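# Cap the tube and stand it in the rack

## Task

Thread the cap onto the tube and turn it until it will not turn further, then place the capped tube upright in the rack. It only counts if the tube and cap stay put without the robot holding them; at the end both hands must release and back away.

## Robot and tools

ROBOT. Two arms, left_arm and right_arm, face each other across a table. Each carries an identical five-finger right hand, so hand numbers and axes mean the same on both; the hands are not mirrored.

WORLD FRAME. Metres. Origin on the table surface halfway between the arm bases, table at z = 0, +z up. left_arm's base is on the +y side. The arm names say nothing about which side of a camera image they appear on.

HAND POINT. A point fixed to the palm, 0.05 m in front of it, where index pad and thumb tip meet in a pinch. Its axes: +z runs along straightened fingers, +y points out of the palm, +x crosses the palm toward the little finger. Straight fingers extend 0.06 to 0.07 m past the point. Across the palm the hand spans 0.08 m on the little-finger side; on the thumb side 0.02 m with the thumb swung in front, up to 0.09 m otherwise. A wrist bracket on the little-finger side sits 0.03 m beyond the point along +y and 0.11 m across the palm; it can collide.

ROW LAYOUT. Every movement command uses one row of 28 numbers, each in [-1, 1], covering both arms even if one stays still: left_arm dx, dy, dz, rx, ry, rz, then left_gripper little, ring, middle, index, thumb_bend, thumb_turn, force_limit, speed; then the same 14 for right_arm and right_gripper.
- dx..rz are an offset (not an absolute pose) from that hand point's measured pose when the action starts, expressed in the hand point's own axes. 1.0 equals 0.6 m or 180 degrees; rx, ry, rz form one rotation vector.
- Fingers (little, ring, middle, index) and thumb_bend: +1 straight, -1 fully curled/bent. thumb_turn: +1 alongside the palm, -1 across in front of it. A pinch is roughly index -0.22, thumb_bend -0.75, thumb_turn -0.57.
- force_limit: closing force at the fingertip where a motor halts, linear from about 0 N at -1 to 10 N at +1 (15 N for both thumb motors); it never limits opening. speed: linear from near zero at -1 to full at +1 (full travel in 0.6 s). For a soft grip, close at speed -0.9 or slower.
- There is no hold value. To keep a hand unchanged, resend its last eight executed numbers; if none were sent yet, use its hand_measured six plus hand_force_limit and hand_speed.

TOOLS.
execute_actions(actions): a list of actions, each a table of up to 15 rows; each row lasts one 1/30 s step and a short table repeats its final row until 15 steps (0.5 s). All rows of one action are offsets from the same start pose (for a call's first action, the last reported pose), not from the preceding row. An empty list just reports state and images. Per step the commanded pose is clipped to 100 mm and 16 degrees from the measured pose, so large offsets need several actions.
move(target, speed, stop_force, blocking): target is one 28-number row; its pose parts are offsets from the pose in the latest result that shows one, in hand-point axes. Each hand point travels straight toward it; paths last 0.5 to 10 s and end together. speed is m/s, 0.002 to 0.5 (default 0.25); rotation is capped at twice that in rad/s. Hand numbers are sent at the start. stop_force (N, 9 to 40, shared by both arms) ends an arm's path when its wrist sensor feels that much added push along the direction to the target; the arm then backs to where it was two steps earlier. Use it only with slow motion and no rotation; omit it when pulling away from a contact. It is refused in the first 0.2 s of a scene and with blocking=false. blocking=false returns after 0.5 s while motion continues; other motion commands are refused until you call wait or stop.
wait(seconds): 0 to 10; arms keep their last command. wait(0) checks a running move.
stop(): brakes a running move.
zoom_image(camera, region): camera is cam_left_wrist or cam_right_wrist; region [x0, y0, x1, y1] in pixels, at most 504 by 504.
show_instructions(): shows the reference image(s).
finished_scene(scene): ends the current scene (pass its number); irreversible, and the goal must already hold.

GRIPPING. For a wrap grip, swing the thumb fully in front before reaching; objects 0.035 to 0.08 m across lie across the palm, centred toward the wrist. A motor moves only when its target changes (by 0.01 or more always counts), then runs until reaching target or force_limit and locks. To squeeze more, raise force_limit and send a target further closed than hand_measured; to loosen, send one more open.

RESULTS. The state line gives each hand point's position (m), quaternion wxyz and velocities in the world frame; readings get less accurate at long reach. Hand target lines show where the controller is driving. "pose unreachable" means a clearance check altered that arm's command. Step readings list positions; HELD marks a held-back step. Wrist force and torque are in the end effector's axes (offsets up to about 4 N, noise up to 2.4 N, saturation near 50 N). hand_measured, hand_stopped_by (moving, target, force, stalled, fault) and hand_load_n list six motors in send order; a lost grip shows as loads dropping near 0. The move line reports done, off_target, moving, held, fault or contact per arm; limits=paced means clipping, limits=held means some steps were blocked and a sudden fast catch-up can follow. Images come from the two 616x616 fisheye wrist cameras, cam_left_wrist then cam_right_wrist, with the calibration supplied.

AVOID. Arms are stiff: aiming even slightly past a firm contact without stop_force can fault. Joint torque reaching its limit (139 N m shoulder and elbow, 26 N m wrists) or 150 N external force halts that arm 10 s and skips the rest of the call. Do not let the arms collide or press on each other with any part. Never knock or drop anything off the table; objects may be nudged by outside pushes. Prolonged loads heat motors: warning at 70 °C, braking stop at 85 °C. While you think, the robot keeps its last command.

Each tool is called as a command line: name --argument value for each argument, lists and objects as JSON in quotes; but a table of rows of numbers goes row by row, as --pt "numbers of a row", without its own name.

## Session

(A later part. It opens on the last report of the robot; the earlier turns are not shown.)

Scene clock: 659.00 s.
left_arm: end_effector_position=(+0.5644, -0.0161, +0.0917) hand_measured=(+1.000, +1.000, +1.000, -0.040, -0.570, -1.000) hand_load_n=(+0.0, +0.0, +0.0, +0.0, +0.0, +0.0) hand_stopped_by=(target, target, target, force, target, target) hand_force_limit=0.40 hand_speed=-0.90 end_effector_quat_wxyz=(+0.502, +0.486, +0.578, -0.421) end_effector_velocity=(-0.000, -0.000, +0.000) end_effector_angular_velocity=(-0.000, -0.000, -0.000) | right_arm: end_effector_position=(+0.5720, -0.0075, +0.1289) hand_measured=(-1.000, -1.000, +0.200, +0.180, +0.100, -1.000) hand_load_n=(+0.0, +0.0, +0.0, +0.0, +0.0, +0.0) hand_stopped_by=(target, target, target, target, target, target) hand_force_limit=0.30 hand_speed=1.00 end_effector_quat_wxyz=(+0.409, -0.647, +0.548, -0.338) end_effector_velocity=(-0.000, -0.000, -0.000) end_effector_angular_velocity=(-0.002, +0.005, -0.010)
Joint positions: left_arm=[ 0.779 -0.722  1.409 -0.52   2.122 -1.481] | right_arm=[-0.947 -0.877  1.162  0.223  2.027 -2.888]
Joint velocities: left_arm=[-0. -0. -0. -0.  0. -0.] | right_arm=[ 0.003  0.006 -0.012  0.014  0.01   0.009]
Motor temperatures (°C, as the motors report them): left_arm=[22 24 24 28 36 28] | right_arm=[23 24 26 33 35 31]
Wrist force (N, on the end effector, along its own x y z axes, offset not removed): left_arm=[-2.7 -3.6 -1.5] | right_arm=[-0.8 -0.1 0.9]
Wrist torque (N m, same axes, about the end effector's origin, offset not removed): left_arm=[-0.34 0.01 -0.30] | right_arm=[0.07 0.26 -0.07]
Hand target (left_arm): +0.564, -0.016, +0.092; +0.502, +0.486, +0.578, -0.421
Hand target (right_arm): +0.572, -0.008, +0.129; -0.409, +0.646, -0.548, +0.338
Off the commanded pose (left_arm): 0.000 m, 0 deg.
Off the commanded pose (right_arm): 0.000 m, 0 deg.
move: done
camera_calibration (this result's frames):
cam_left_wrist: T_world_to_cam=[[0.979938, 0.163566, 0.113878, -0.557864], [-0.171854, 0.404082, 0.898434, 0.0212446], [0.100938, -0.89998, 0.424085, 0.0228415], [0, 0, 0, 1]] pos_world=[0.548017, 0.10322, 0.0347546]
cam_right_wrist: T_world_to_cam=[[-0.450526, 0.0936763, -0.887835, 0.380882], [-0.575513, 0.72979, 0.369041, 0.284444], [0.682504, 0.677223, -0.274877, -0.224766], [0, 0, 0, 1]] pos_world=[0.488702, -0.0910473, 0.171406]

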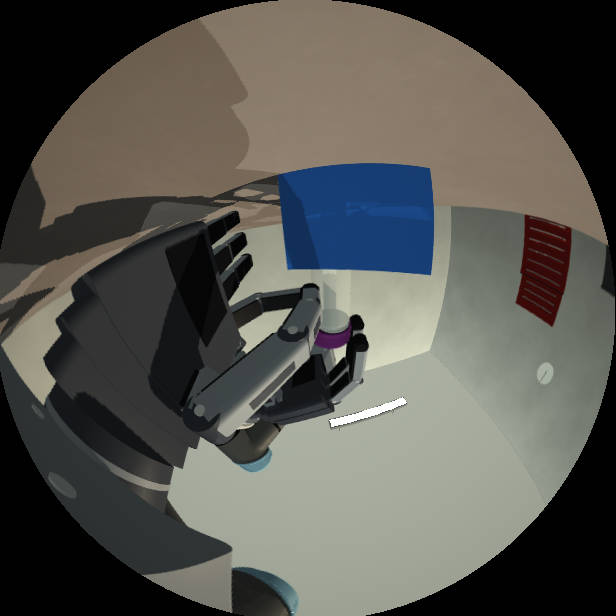

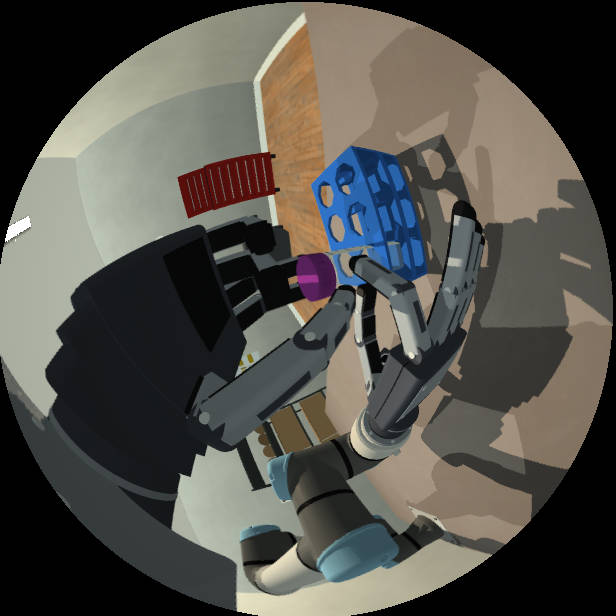

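move --target '[0,-0.012,0,0,0,0,1,1,1,0.3,0.2,-1,0.3,-0.5,0,-0.009,0.0105,0,0,0,-1,-1,0.2,0.18,0.1,-1,0.3,1]' --speed 0.03

move --target '[0,0.033,0,0,0,0,1,1,1,0.3,0.2,-1,0.3,-0.5,0,0,0,0,0,0,-1,-1,-0.3,-0.3,-0.4,-1,0.3,-0.85]' --speed 0.03

move --target '[0,0,0,0,0,0,1,1,1,-0.35,-0.55,-1,0.4,-0.9,0,0,0,0,0,0,-1,-1,-0.3,-0.3,-0.4,-1,0.3,-0.85]'

zoom_image --camera "cam_right_wrist" --region '[290,230,390,330]'

Scene clock: 677.00 s.
left_arm: end_effector_position=(+0.5573, -0.0174, +0.0916) hand_measured=(+1.000, +1.000, +1.000, +0.300, +0.200, -1.000) hand_load_n=(+0.0, +0.0, +0.0, +0.0, +0.0, +0.0) hand_stopped_by=(target, target, target, target, target, target) hand_force_limit=0.30 hand_speed=-0.50 end_effector_quat_wxyz=(+0.502, +0.486, +0.578, -0.421) end_effector_velocity=(+0.001, +0.001, +0.000) end_effector_angular_velocity=(-0.000, -0.000, +0.002) | right_arm: end_effector_position=(+0.5799, -0.0062, +0.1310) hand_measured=(-1.000, -1.000, +0.200, +0.180, +0.100, -1.000) hand_load_n=(+0.0, +0.0, +0.0, +0.0, +0.0, +0.0) hand_stopped_by=(target, target, target, target, target, target) hand_force_limit=0.30 hand_speed=1.00 end_effector_quat_wxyz=(+0.409, -0.647, +0.548, -0.338) end_effector_velocity=(+0.000, -0.000, +0.001) end_effector_angular_velocity=(-0.001, -0.001, -0.000)
Joint positions: left_arm=[ 0.769 -0.732  1.429 -0.531  2.112 -1.483] | right_arm=[-0.954 -0.864  1.133  0.237  2.021 -2.892]
Joint velocities: left_arm=[ 0.001  0.    -0.     0.    -0.    -0.   ] | right_arm=[ 0.    -0.001 -0.     0.     0.001 -0.001]
Motor temperatures (°C, as the motors report them): left_arm=[22 24 24 28 36 28] | right_arm=[23 24 26 33 35 31]
Wrist force (N, on the end effector, along its own x y z axes, offset not removed): left_arm=[0.1 -1.3 -0.5] | right_arm=[-3.4 -1.7 -0.9]
Wrist torque (N m, same axes, about the end effector's origin, offset not removed): left_arm=[0.01 -0.25 -0.05] | right_arm=[-0.10 0.65 -0.15]
Hand target (left_arm): +0.557, -0.017, +0.092; +0.502, +0.486, +0.578, -0.421
Hand target (right_arm): +0.580, -0.006, +0.131; -0.409, +0.647, -0.548, +0.338
Off the commanded pose (left_arm): 0.000 m, 0 deg.
Off the commanded pose (right_arm): 0.000 m, 0 deg.
move: done
camera_calibration (this result's frames):
cam_left_wrist: T_world_to_cam=[[0.979938, 0.163567, 0.113873, -0.550708], [-0.17185, 0.404086, 0.898433, 0.0205395], [0.10094, -0.899978, 0.424088, 0.0224465], [0, 0, 0, 1]] pos_world=[0.540924, 0.101979, 0.034738]
cam_right_wrist: T_world_to_cam=[[-0.450522, 0.0936771, -0.887837, 0.386201], [-0.575516, 0.729789, 0.369039, 0.287245], [0.682504, 0.677225, -0.274873, -0.230494], [0, 0, 0, 1]] pos_world=[0.496619, -0.0897097, 0.173522]

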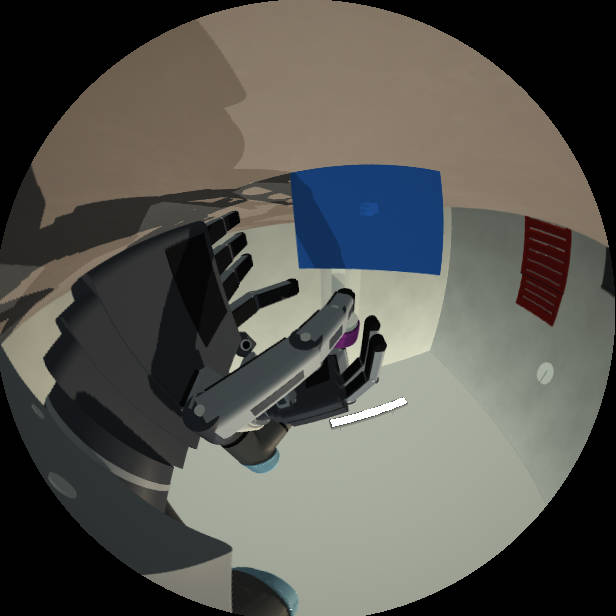

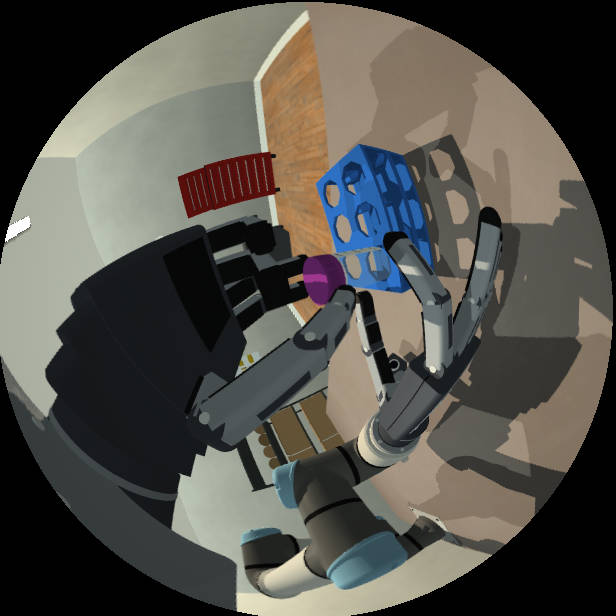

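Scene clock: 678.13 s.
left_arm: end_effector_position=(+0.5768, -0.0140, +0.0917) hand_measured=(+1.000, +1.000, +1.000, +0.300, +0.200, -1.000) hand_load_n=(+0.0, +0.0, +0.0, +0.0, +0.0, +0.0) hand_stopped_by=(target, target, target, target, target, target) hand_force_limit=0.30 hand_speed=-0.50 end_effector_quat_wxyz=(+0.502, +0.486, +0.578, -0.421) end_effector_velocity=(+0.001, +0.000, -0.000) end_effector_angular_velocity=(-0.000, -0.000, +0.001) | right_arm: end_effector_position=(+0.5799, -0.0062, +0.1310) hand_measured=(-1.000, -1.000, +0.046, -0.034, -0.012, -1.000) hand_load_n=(+0.0, +0.0, +6.5, +7.5, +10.0, -1.0) hand_stopped_by=(target, target, force, force, force, target) hand_force_limit=0.30 hand_speed=-0.85 end_effector_quat_wxyz=(+0.409, -0.647, +0.548, -0.338) end_effector_velocity=(-0.000, -0.000, -0.000) end_effector_angular_velocity=(-0.001, +0.000, -0.000)
Joint positions: left_arm=[ 0.796 -0.705  1.374 -0.5    2.139 -1.478] | right_arm=[-0.954 -0.864  1.133  0.237  2.021 -2.892]
Joint velocities: left_arm=[ 0.001  0.001 -0.001  0.    -0.001  0.   ] | right_arm=[ 0.     0.    -0.     0.001  0.    -0.   ]
Motor temperatures (°C, as the motors report them): left_arm=[22 24 24 28 36 28] | right_arm=[23 24 26 33 35 31]
Wrist force (N, on the end effector, along its own x y z axes, offset not removed): left_arm=[2.1 2.9 1.6] | right_arm=[-2.9 -4.0 -0.1]
Wrist torque (N m, same axes, about the end effector's origin, offset not removed): left_arm=[0.57 -0.36 0.09] | right_arm=[-0.05 0.46 -0.15]
Hand target (left_arm): +0.577, -0.014, +0.092; +0.502, +0.486, +0.578, -0.421
Hand target (right_arm): +0.580, -0.006, +0.131; -0.409, +0.647, -0.548, +0.338
Off the commanded pose (left_arm): 0.000 m, 0 deg.
Off the commanded pose (right_arm): 0.000 m, 0 deg.
move: done
camera_calibration (this result's frames):
cam_left_wrist: T_world_to_cam=[[0.979936, 0.163573, 0.113884, -0.570347], [-0.171862, 0.404079, 0.898434, 0.0224753], [0.100941, -0.89998, 0.424083, 0.0235287], [0, 0, 0, 1]] pos_world=[0.560391, 0.105387, 0.0347829]
cam_right_wrist: T_world_to_cam=[[-0.450511, 0.093688, -0.887841, 0.386205], [-0.575515, 0.729789, 0.36904, 0.287246], [0.682511, 0.677223, -0.274859, -0.230504], [0, 0, 0, 1]] pos_world=[0.496626, -0.0897097, 0.173528]

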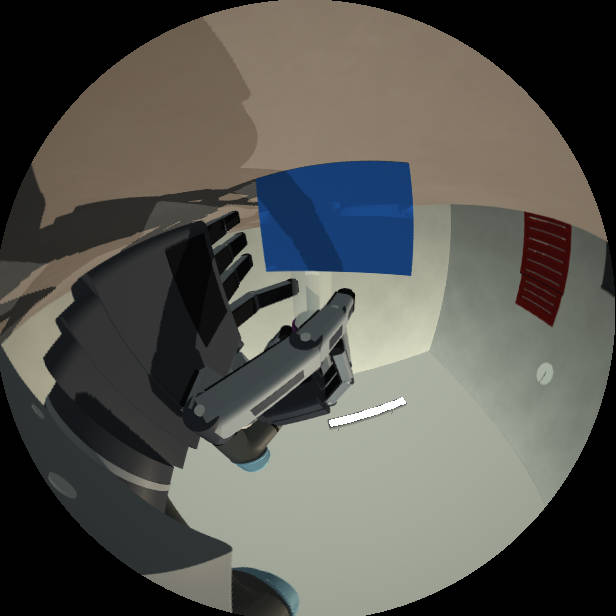

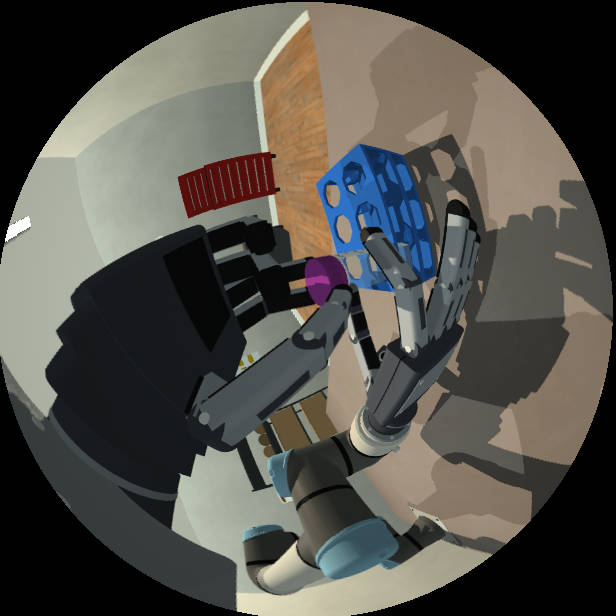

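Scene clock: 683.13 s.
left_arm: end_effector_position=(+0.5768, -0.0139, +0.0917) hand_measured=(+1.000, +1.000, +1.000, +0.076, -0.308, -1.000) hand_load_n=(+0.0, +0.0, +0.0, +9.0, +6.5, -0.5) hand_stopped_by=(target, target, target, force, moving, target) hand_force_limit=0.40 hand_speed=-0.90 end_effector_quat_wxyz=(+0.502, +0.486, +0.578, -0.421) end_effector_velocity=(+0.002, +0.002, +0.000) end_effector_angular_velocity=(-0.001, -0.000, +0.003) | right_arm: end_effector_position=(+0.5799, -0.0062, +0.1310) hand_measured=(-1.000, -1.000, +0.046, -0.034, -0.012, -1.000) hand_load_n=(+0.0, +0.0, +7.5, +8.0, +9.5, -1.0) hand_stopped_by=(target, target, force, force, force, target) hand_force_limit=0.30 hand_speed=-0.85 end_effector_quat_wxyz=(+0.409, -0.647, +0.548, -0.338) end_effector_velocity=(+0.000, -0.000, +0.000) end_effector_angular_velocity=(-0.000, -0.001, -0.001)
Joint positions: left_arm=[ 0.796 -0.705  1.374 -0.5    2.139 -1.478] | right_arm=[-0.954 -0.864  1.133  0.237  2.022 -2.892]
Joint velocities: left_arm=[ 0.003  0.    -0.    -0.001  0.    -0.   ] | right_arm=[-0.    -0.    -0.     0.     0.001  0.   ]
Motor temperatures (°C, as the motors report them): left_arm=[22 24 24 28 36 28] | right_arm=[23 24 26 33 35 31]
Wrist force (N, on the end effector, along its own x y z axes, offset not removed): left_arm=[-0.7 -0.8 -2.7] | right_arm=[-4.6 -1.8 0.3]
Wrist torque (N m, same axes, about the end effector's origin, offset not removed): left_arm=[0.51 0.27 -0.27] | right_arm=[0.49 0.57 0.11]
Hand target (left_arm): +0.577, -0.014, +0.092; +0.502, +0.486, +0.578, -0.421
Hand target (right_arm): +0.580, -0.006, +0.131; -0.409, +0.647, -0.548, +0.338
Off the commanded pose (left_arm): 0.000 m, 0 deg.
Off the commanded pose (right_arm): 0.000 m, 0 deg.
move: moving (left_arm; no rest 5 s after the path's end)
camera_calibration (this result's frames):
cam_left_wrist: T_world_to_cam=[[0.979935, 0.163583, 0.11388, -0.570345], [-0.17186, 0.40406, 0.898443, 0.0224893], [0.100956, -0.899987, 0.424066, 0.0235325], [0, 0, 0, 1]] pos_world=[0.56039, 0.105391, 0.0347659]
cam_right_wrist: T_world_to_cam=[[-0.450502, 0.0936895, -0.887846, 0.386203], [-0.575503, 0.729805, 0.369028, 0.287246], [0.682528, 0.677206, -0.27486, -0.230511], [0, 0, 0, 1]] pos_world=[0.496627, -0.0897131, 0.173529]

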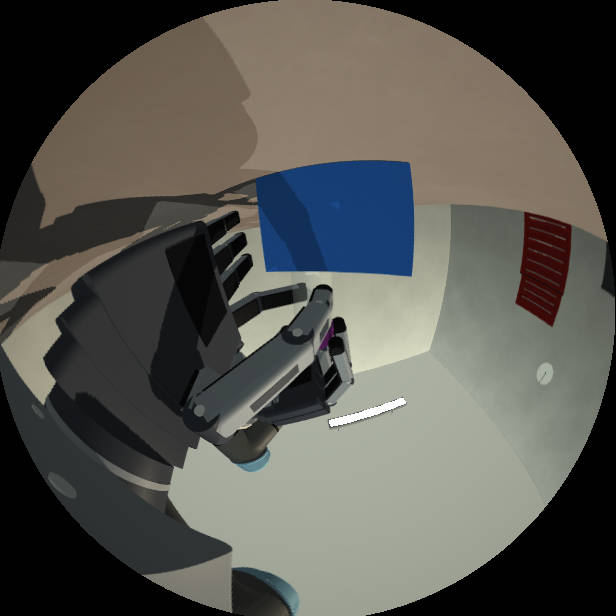

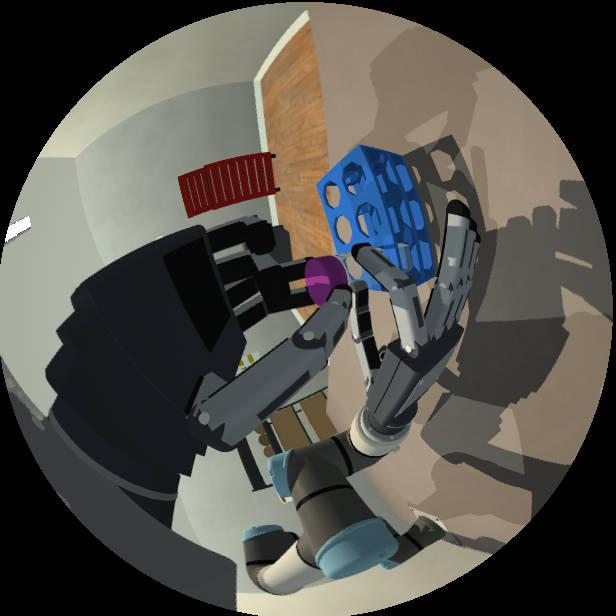

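Region (290, 230, 390, 330) of cam_right_wrist's 616x616 image, scaled by 5.040, with more detail than that image has.

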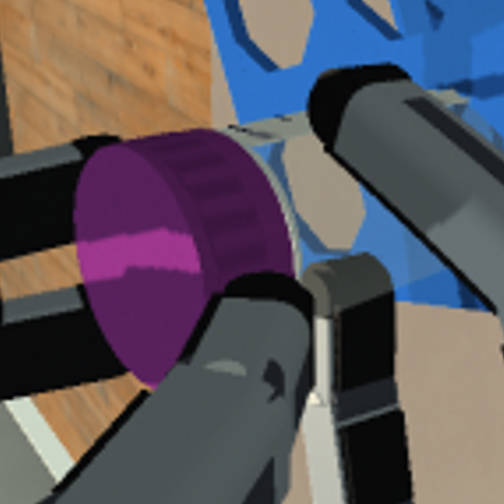

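move --target '[0,0,0,0,0,0,1,1,1,-0.35,-0.55,-1,0.4,-0.9,0.005,0,0,0,0,0,-1,-1,0.2,0.18,0.1,-1,0.3,1]' --speed 0.01

move --target '[0,0,0,0,0,0,1,1,1,-0.35,-0.55,-1,0.4,-0.9,0,0,0,0,0,0,-1,-1,-0.3,-0.3,-0.4,-1,0.3,-0.85]'

move --target '[0,0,0,0,0,0,1,1,1,-0.35,-0.55,-1,0.4,-0.9,0.0062,0.0068,-0.0117,0,-0.1985,-0.0998,-1,-1,-0.3,-0.3,-0.4,-1,0.3,-0.85]'

move --target '[0,0,0,0,0,0,1,1,1,-0.35,-0.55,-1,0.4,-0.9,0.0062,0.0068,-0.0117,0,-0.1985,-0.0998,-1,-1,-0.3,-0.3,-0.4,-1,0.3,-0.85]'

move --target '[0,0,0,0,0,0,1,1,1,-0.35,-0.55,-1,0.4,-0.9,0.0162,-0.0115,0.0198,0,0.397,0.1996,-1,-1,0.2,0.18,0.1,-1,0.3,1]' --speed 0.4

zoom_image --camera "cam_right_wrist" --region '[290,230,390,330]'

Scene clock: 700.17 s.
left_arm: end_effector_position=(+0.5768, -0.0140, +0.0917) hand_measured=(+1.000, +1.000, +1.000, +0.076, -0.354, -1.000) hand_load_n=(+0.0, +0.0, +0.0, +12.5, +8.5, -2.0) hand_stopped_by=(target, target, target, force, force, target) hand_force_limit=0.40 hand_speed=-0.90 end_effector_quat_wxyz=(+0.502, +0.486, +0.578, -0.421) end_effector_velocity=(-0.001, -0.000, -0.001) end_effector_angular_velocity=(+0.001, +0.001, -0.001) | right_arm: end_effector_position=(+0.5804, -0.0091, +0.1310) hand_measured=(-1.000, -1.000, +0.200, +0.180, +0.100, -1.000) hand_load_n=(+0.0, +0.0, +0.0, +0.0, +0.0, +0.0) hand_stopped_by=(target, target, target, target, target, target) hand_force_limit=0.30 hand_speed=1.00 end_effector_quat_wxyz=(+0.409, -0.647, +0.548, -0.338) end_effector_velocity=(+0.001, -0.001, +0.001) end_effector_angular_velocity=(+0.001, -0.002, -0.000)
Joint positions: left_arm=[ 0.796 -0.705  1.374 -0.5    2.139 -1.478] | right_arm=[-0.958 -0.869  1.142  0.232  2.018 -2.894]
Joint velocities: left_arm=[-0.001  0.     0.001  0.001  0.001 -0.   ] | right_arm=[-0.001 -0.002  0.001 -0.002 -0.001 -0.001]
Motor temperatures (°C, as the motors report them): left_arm=[22 24 24 28 36 28] | right_arm=[23 24 26 33 35 31]
Wrist force (N, on the end effector, along its own x y z axes, offset not removed): left_arm=[-1.2 -3.8 -0.4] | right_arm=[2.0 -2.4 3.4]
Wrist torque (N m, same axes, about the end effector's origin, offset not removed): left_arm=[-0.40 -0.08 -0.24] | right_arm=[-0.59 -0.33 0.14]
Hand target (left_arm): +0.577, -0.014, +0.092; +0.502, +0.486, +0.578, -0.421
Hand target (right_arm): +0.580, -0.009, +0.131; -0.409, +0.647, -0.548, +0.338
Off the commanded pose (left_arm): 0.000 m, 0 deg.
Off the commanded pose (right_arm): 0.000 m, 0 deg.
move: done
camera_calibration (this result's frames):
cam_left_wrist: T_world_to_cam=[[0.979931, 0.16359, 0.113906, -0.570352], [-0.17189, 0.40409, 0.898423, 0.0224743], [0.100944, -0.899972, 0.4241, 0.0235173], [0, 0, 0, 1]] pos_world=[0.560394, 0.105387, 0.0348013]
cam_right_wrist: T_world_to_cam=[[-0.450525, 0.0936743, -0.887836, 0.386654], [-0.575487, 0.729817, 0.369028, 0.289626], [0.682526, 0.677194, -0.274892, -0.228918], [0, 0, 0, 1]] pos_world=[0.497116, -0.0925717, 0.173477]

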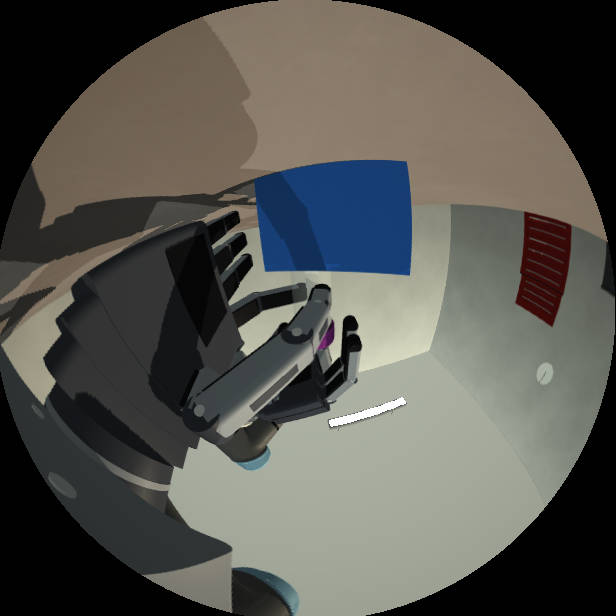

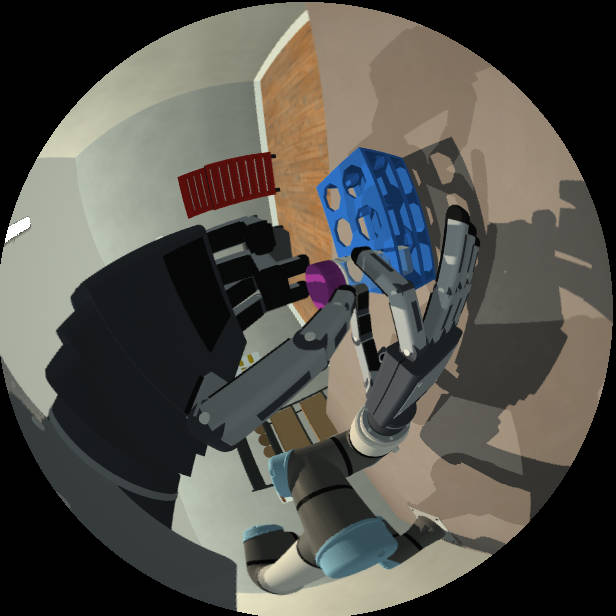

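Scene clock: 701.20 s.
left_arm: end_effector_position=(+0.5767, -0.0140, +0.0917) hand_measured=(+1.000, +1.000, +1.000, +0.076, -0.354, -1.000) hand_load_n=(+0.0, +0.0, +0.0, +12.5, +8.0, -1.0) hand_stopped_by=(target, target, target, force, force, target) hand_force_limit=0.40 hand_speed=-0.90 end_effector_quat_wxyz=(+0.502, +0.486, +0.578, -0.421) end_effector_velocity=(+0.000, +0.000, +0.000) end_effector_angular_velocity=(-0.001, -0.001, +0.001) | right_arm: end_effector_position=(+0.5804, -0.0091, +0.1311) hand_measured=(-1.000, -1.000, +0.046, +0.000, +0.002, -1.000) hand_load_n=(+0.0, +0.0, +5.0, +7.5, +9.0, -1.0) hand_stopped_by=(target, target, force, force, force, target) hand_force_limit=0.30 hand_speed=-0.85 end_effector_quat_wxyz=(+0.409, -0.647, +0.548, -0.338) end_effector_velocity=(+0.000, +0.000, +0.000) end_effector_angular_velocity=(+0.000, -0.000, +0.001)
Joint positions: left_arm=[ 0.796 -0.705  1.374 -0.5    2.14  -1.478] | right_arm=[-0.958 -0.869  1.142  0.232  2.018 -2.894]
Joint velocities: left_arm=[ 0.    -0.     0.    -0.001 -0.     0.   ] | right_arm=[-0.    -0.    -0.001  0.001 -0.001 -0.   ]
Motor temperatures (°C, as the motors report them): left_arm=[22 24 24 28 36 28] | right_arm=[23 24 26 33 35 31]
Wrist force (N, on the end effector, along its own x y z axes, offset not removed): left_arm=[-0.6 -6.1 -1.5] | right_arm=[0.4 -4.5 4.8]
Wrist torque (N m, same axes, about the end effector's origin, offset not removed): left_arm=[-0.01 0.04 -0.13] | right_arm=[0.01 0.00 0.11]
Hand target (left_arm): +0.577, -0.014, +0.092; +0.502, +0.486, +0.578, -0.421
Hand target (right_arm): +0.580, -0.009, +0.131; -0.409, +0.647, -0.548, +0.338
Off the commanded pose (left_arm): 0.000 m, 0 deg.
Off the commanded pose (right_arm): 0.000 m, 0 deg.
move: done
camera_calibration (this result's frames):
cam_left_wrist: T_world_to_cam=[[0.979941, 0.163532, 0.113897, -0.570343], [-0.171859, 0.404106, 0.898422, 0.0224561], [0.100894, -0.899975, 0.424105, 0.0235413], [0, 0, 0, 1]] pos_world=[0.560387, 0.105381, 0.0348012]
cam_right_wrist: T_world_to_cam=[[-0.450429, 0.0937504, -0.887876, 0.386687], [-0.575528, 0.729784, 0.369029, 0.289651], [0.682555, 0.67722, -0.27476, -0.228958], [0, 0, 0, 1]] pos_world=[0.497153, -0.09258, 0.173533]

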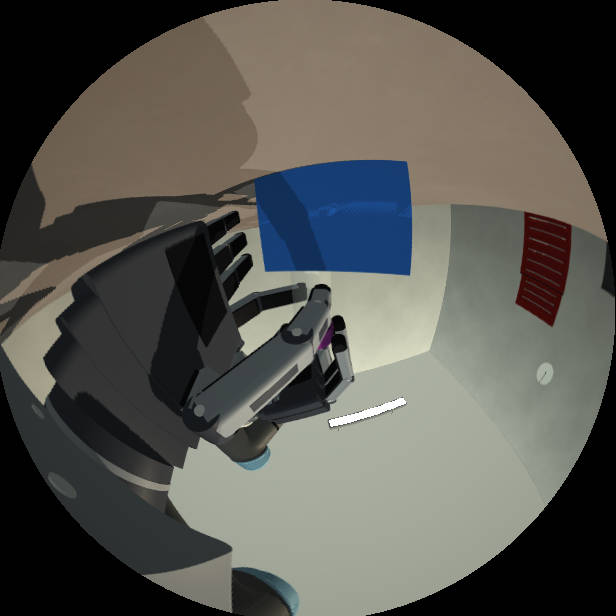

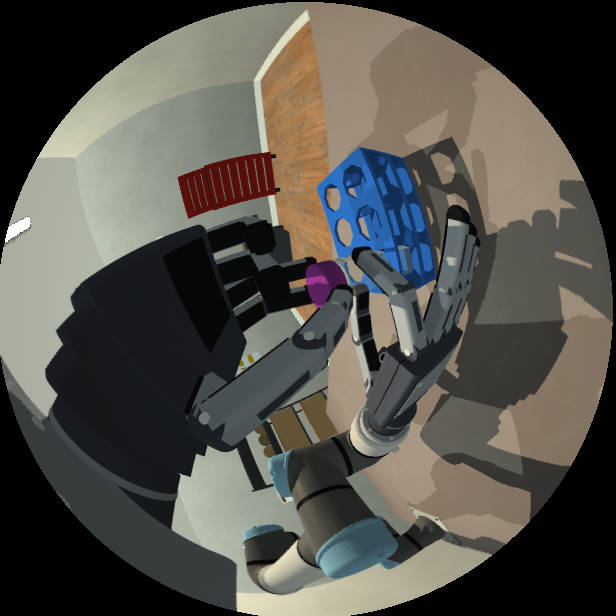

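Scene clock: 703.07 s.
left_arm: end_effector_position=(+0.5767, -0.0140, +0.0917) hand_measured=(+1.000, +1.000, +1.000, +0.076, -0.354, -1.000) hand_load_n=(+0.0, +0.0, +0.0, +14.5, +6.5, -0.5) hand_stopped_by=(target, target, target, force, force, target) hand_force_limit=0.40 hand_speed=-0.90 end_effector_quat_wxyz=(+0.502, +0.486, +0.578, -0.421) end_effector_velocity=(-0.000, -0.000, -0.000) end_effector_angular_velocity=(+0.000, -0.000, -0.000) | right_arm: end_effector_position=(+0.5730, -0.0141, +0.1305) hand_measured=(-1.000, -1.000, +0.046, +0.000, +0.002, -1.000) hand_load_n=(+0.0, +0.0, +6.0, +6.0, +8.0, +0.5) hand_stopped_by=(target, target, force, force, force, target) hand_force_limit=0.30 hand_speed=-0.85 end_effector_quat_wxyz=(+0.500, -0.795, +0.291, -0.184) end_effector_velocity=(-0.000, -0.000, -0.001) end_effector_angular_velocity=(-0.003, +0.003, +0.012)
Joint positions: left_arm=[ 0.796 -0.705  1.374 -0.5    2.14  -1.478] | right_arm=[-1.187 -0.934  1.252  0.164  1.195 -3.332]
Joint velocities: left_arm=[-0.001  0.     0.001 -0.001 -0.001  0.   ] | right_arm=[-0.003  0.004 -0.006  0.009 -0.013 -0.009]
Motor temperatures (°C, as the motors report them): left_arm=[22 24 24 28 36 28] | right_arm=[23 24 26 33 35 31]
Wrist force (N, on the end effector, along its own x y z axes, offset not removed): left_arm=[-1.4 -4.7 3.6] | right_arm=[-1.0 -4.2 2.5]
Wrist torque (N m, same axes, about the end effector's origin, offset not removed): left_arm=[-0.04 0.10 -0.32] | right_arm=[0.24 0.44 0.15]
Hand target (left_arm): +0.577, -0.014, +0.092; +0.502, +0.486, +0.578, -0.421
Hand target (right_arm): +0.573, -0.014, +0.131; -0.500, +0.795, -0.290, +0.183
Off the commanded pose (left_arm): 0.000 m, 0 deg.
Off the commanded pose (right_arm): 0.000 m, 0 deg.
move: done
camera_calibration (this result's frames):
cam_left_wrist: T_world_to_cam=[[0.979941, 0.163532, 0.113897, -0.570343], [-0.171859, 0.404106, 0.898422, 0.0224561], [0.100894, -0.899975, 0.424105, 0.0235414], [0, 0, 0, 1]] pos_world=[0.560387, 0.105381, 0.0348013]
cam_right_wrist: T_world_to_cam=[[-0.39425, -0.220561, -0.892143, 0.347268], [-0.91434, 0.191812, 0.356639, 0.47738], [0.0924626, 0.956327, -0.27729, 0.121797], [0, 0, 0, 1]] pos_world=[0.562136, -0.13145, 0.173334]

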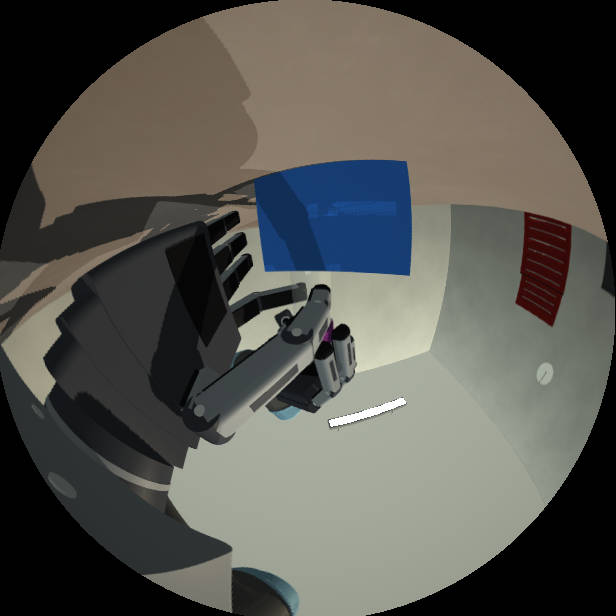

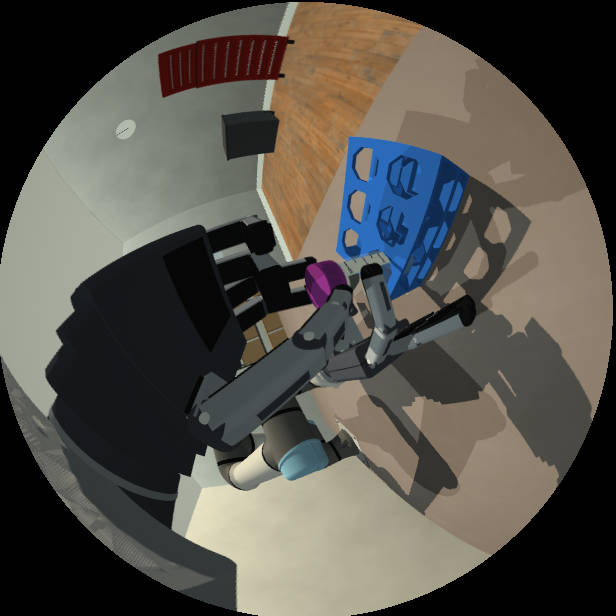

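Scene clock: 705.07 s.
left_arm: end_effector_position=(+0.5767, -0.0140, +0.0917) hand_measured=(+1.000, +1.000, +1.000, +0.076, -0.354, -1.000) hand_load_n=(+0.0, +0.0, +0.0, +16.0, +5.5, -0.5) hand_stopped_by=(target, target, target, force, force, target) hand_force_limit=0.40 hand_speed=-0.90 end_effector_quat_wxyz=(+0.502, +0.486, +0.578, -0.421) end_effector_velocity=(+0.001, +0.001, -0.000) end_effector_angular_velocity=(+0.000, -0.000, +0.001) | right_arm: end_effector_position=(+0.5708, -0.0228, +0.1302) hand_measured=(-1.000, -1.000, +0.046, +0.000, +0.002, -1.000) hand_load_n=(+0.0, +0.0, +8.5, +7.0, +6.0, +3.0) hand_stopped_by=(target, target, force, force, force, target) hand_force_limit=0.30 hand_speed=-0.85 end_effector_quat_wxyz=(-0.532, +0.847, +0.001, +0.008) end_effector_velocity=(+0.000, +0.001, +0.000) end_effector_angular_velocity=(-0.007, +0.003, +0.013)
Joint positions: left_arm=[ 0.796 -0.705  1.374 -0.5    2.14  -1.478] | right_arm=[-1.319 -0.553  0.646  0.885  0.551 -4.059]
Joint velocities: left_arm=[ 0.001  0.     0.001 -0.    -0.     0.   ] | right_arm=[ 0.002  0.02  -0.037  0.042 -0.001 -0.024]
Motor temperatures (°C, as the motors report them): left_arm=[22 24 24 28 36 28] | right_arm=[23 24 26 33 35 31]
Wrist force (N, on the end effector, along its own x y z axes, offset not removed): left_arm=[-4.9 4.2 10.0] | right_arm=[-5.5 -11.7 5.9]
Wrist torque (N m, same axes, about the end effector's origin, offset not removed): left_arm=[0.36 0.69 -0.27] | right_arm=[0.16 0.33 -0.01]
Hand target (left_arm): +0.577, -0.014, +0.092; +0.502, +0.486, +0.578, -0.421
Hand target (right_arm): +0.571, -0.023, +0.130; -0.532, +0.847, +0.001, +0.007
Off the commanded pose (left_arm): 0.000 m, 0 deg.
Off the commanded pose (right_arm): 0.000 m, 0 deg.
move: done
camera_calibration (this result's frames):
cam_left_wrist: T_world_to_cam=[[0.979941, 0.163532, 0.113897, -0.570343], [-0.171859, 0.404106, 0.898422, 0.0224562], [0.100894, -0.899975, 0.424105, 0.0235413], [0, 0, 0, 1]] pos_world=[0.560387, 0.105381, 0.0348013]
cam_right_wrist: T_world_to_cam=[[-0.14955, -0.42466, -0.892916, 0.19999], [-0.829257, -0.437953, 0.347174, 0.415548], [-0.538486, 0.792377, -0.286657, 0.487803], [0, 0, 0, 1]] pos_world=[0.637179, -0.119605, 0.174138]

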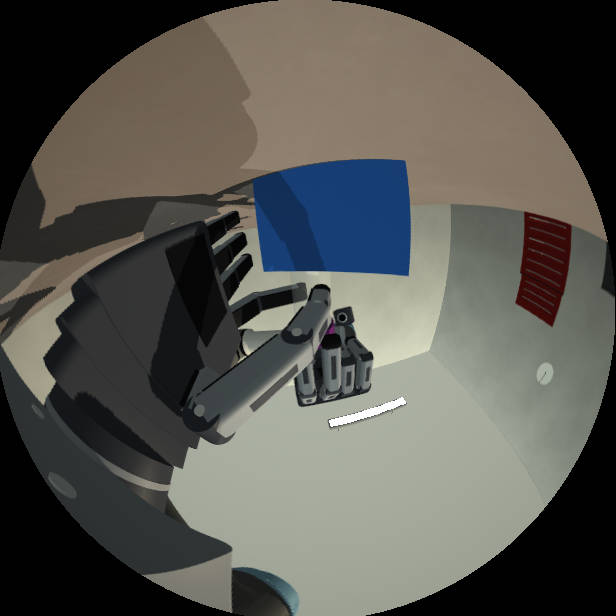

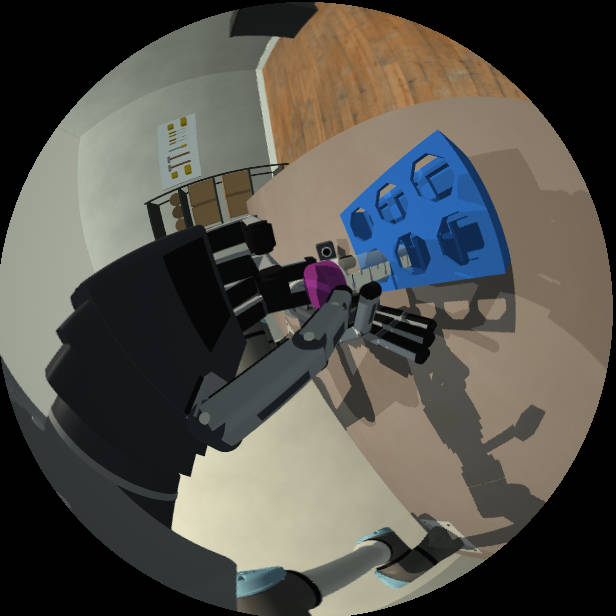

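Scene clock: 707.43 s.
left_arm: end_effector_position=(+0.5767, -0.0140, +0.0917) hand_measured=(+1.000, +1.000, +1.000, +0.076, -0.354, -1.000) hand_load_n=(+0.0, +0.0, +0.0, +12.0, +8.5, -1.0) hand_stopped_by=(target, target, target, force, force, target) hand_force_limit=0.40 hand_speed=-0.90 end_effector_quat_wxyz=(+0.502, +0.486, +0.578, -0.421) end_effector_velocity=(-0.001, -0.000, -0.000) end_effector_angular_velocity=(+0.000, +0.000, -0.001) | right_arm: end_effector_position=(+0.5805, -0.0093, +0.1310) hand_measured=(-1.000, -1.000, +0.200, +0.180, +0.100, -1.000) hand_load_n=(+0.0, +0.0, +0.0, +0.0, +0.0, +0.0) hand_stopped_by=(target, target, target, target, target, target) hand_force_limit=0.30 hand_speed=1.00 end_effector_quat_wxyz=(+0.410, -0.646, +0.548, -0.338) end_effector_velocity=(+0.000, +0.000, -0.000) end_effector_angular_velocity=(-0.001, +0.004, -0.009)
Joint positions: left_arm=[ 0.796 -0.705  1.374 -0.5    2.14  -1.478] | right_arm=[-0.958 -0.87   1.144  0.23   2.019 -2.893]
Joint velocities: left_arm=[-0.001  0.     0.001 -0.     0.     0.   ] | right_arm=[ 0.003  0.007 -0.012  0.013  0.01   0.007]
Motor temperatures (°C, as the motors report them): left_arm=[22 24 24 28 36 28] | right_arm=[23 24 26 33 35 31]
Wrist force (N, on the end effector, along its own x y z axes, offset not removed): left_arm=[-0.2 3.7 -2.5] | right_arm=[-2.9 -2.1 -3.2]
Wrist torque (N m, same axes, about the end effector's origin, offset not removed): left_arm=[0.82 -0.07 0.23] | right_arm=[-0.09 0.42 -0.06]
Hand target (left_arm): +0.577, -0.014, +0.092; +0.502, +0.486, +0.578, -0.421
Hand target (right_arm): +0.581, -0.009, +0.131; -0.409, +0.646, -0.549, +0.339
Off the commanded pose (left_arm): 0.000 m, 0 deg.
Off the commanded pose (right_arm): 0.000 m, 0 deg.
move: done
camera_calibration (this result's frames):
cam_left_wrist: T_world_to_cam=[[0.979941, 0.163532, 0.113897, -0.570343], [-0.171859, 0.404106, 0.898422, 0.0224561], [0.100894, -0.899975, 0.424105, 0.0235414], [0, 0, 0, 1]] pos_world=[0.560386, 0.105381, 0.0348012]
cam_right_wrist: T_world_to_cam=[[-0.449375, 0.0954918, -0.888225, 0.386137], [-0.57466, 0.730354, 0.369254, 0.289348], [0.683979, 0.676361, -0.273327, -0.229943], [0, 0, 0, 1]] pos_world=[0.497073, -0.0926754, 0.173284]

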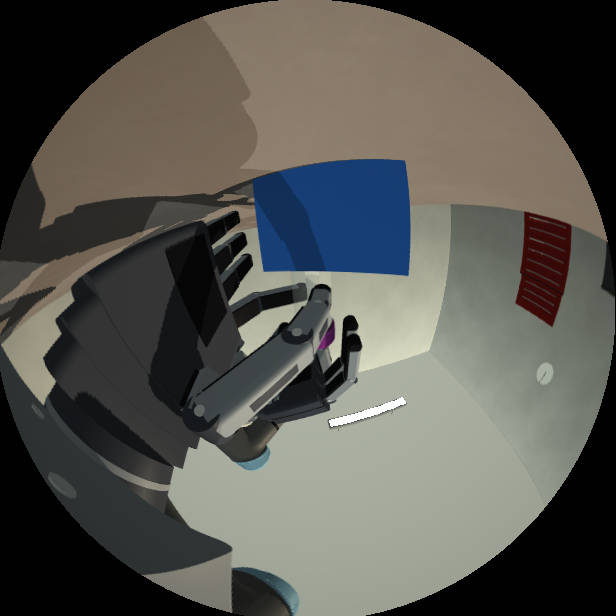

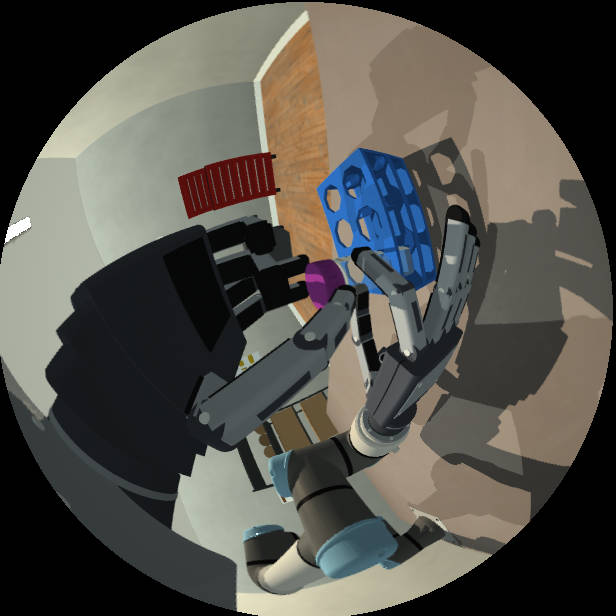

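Region (290, 230, 390, 330) of cam_right_wrist's 616x616 image, scaled by 5.040, with more detail than that image has.

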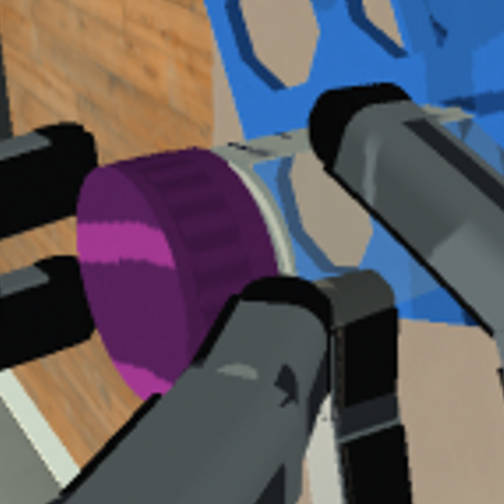

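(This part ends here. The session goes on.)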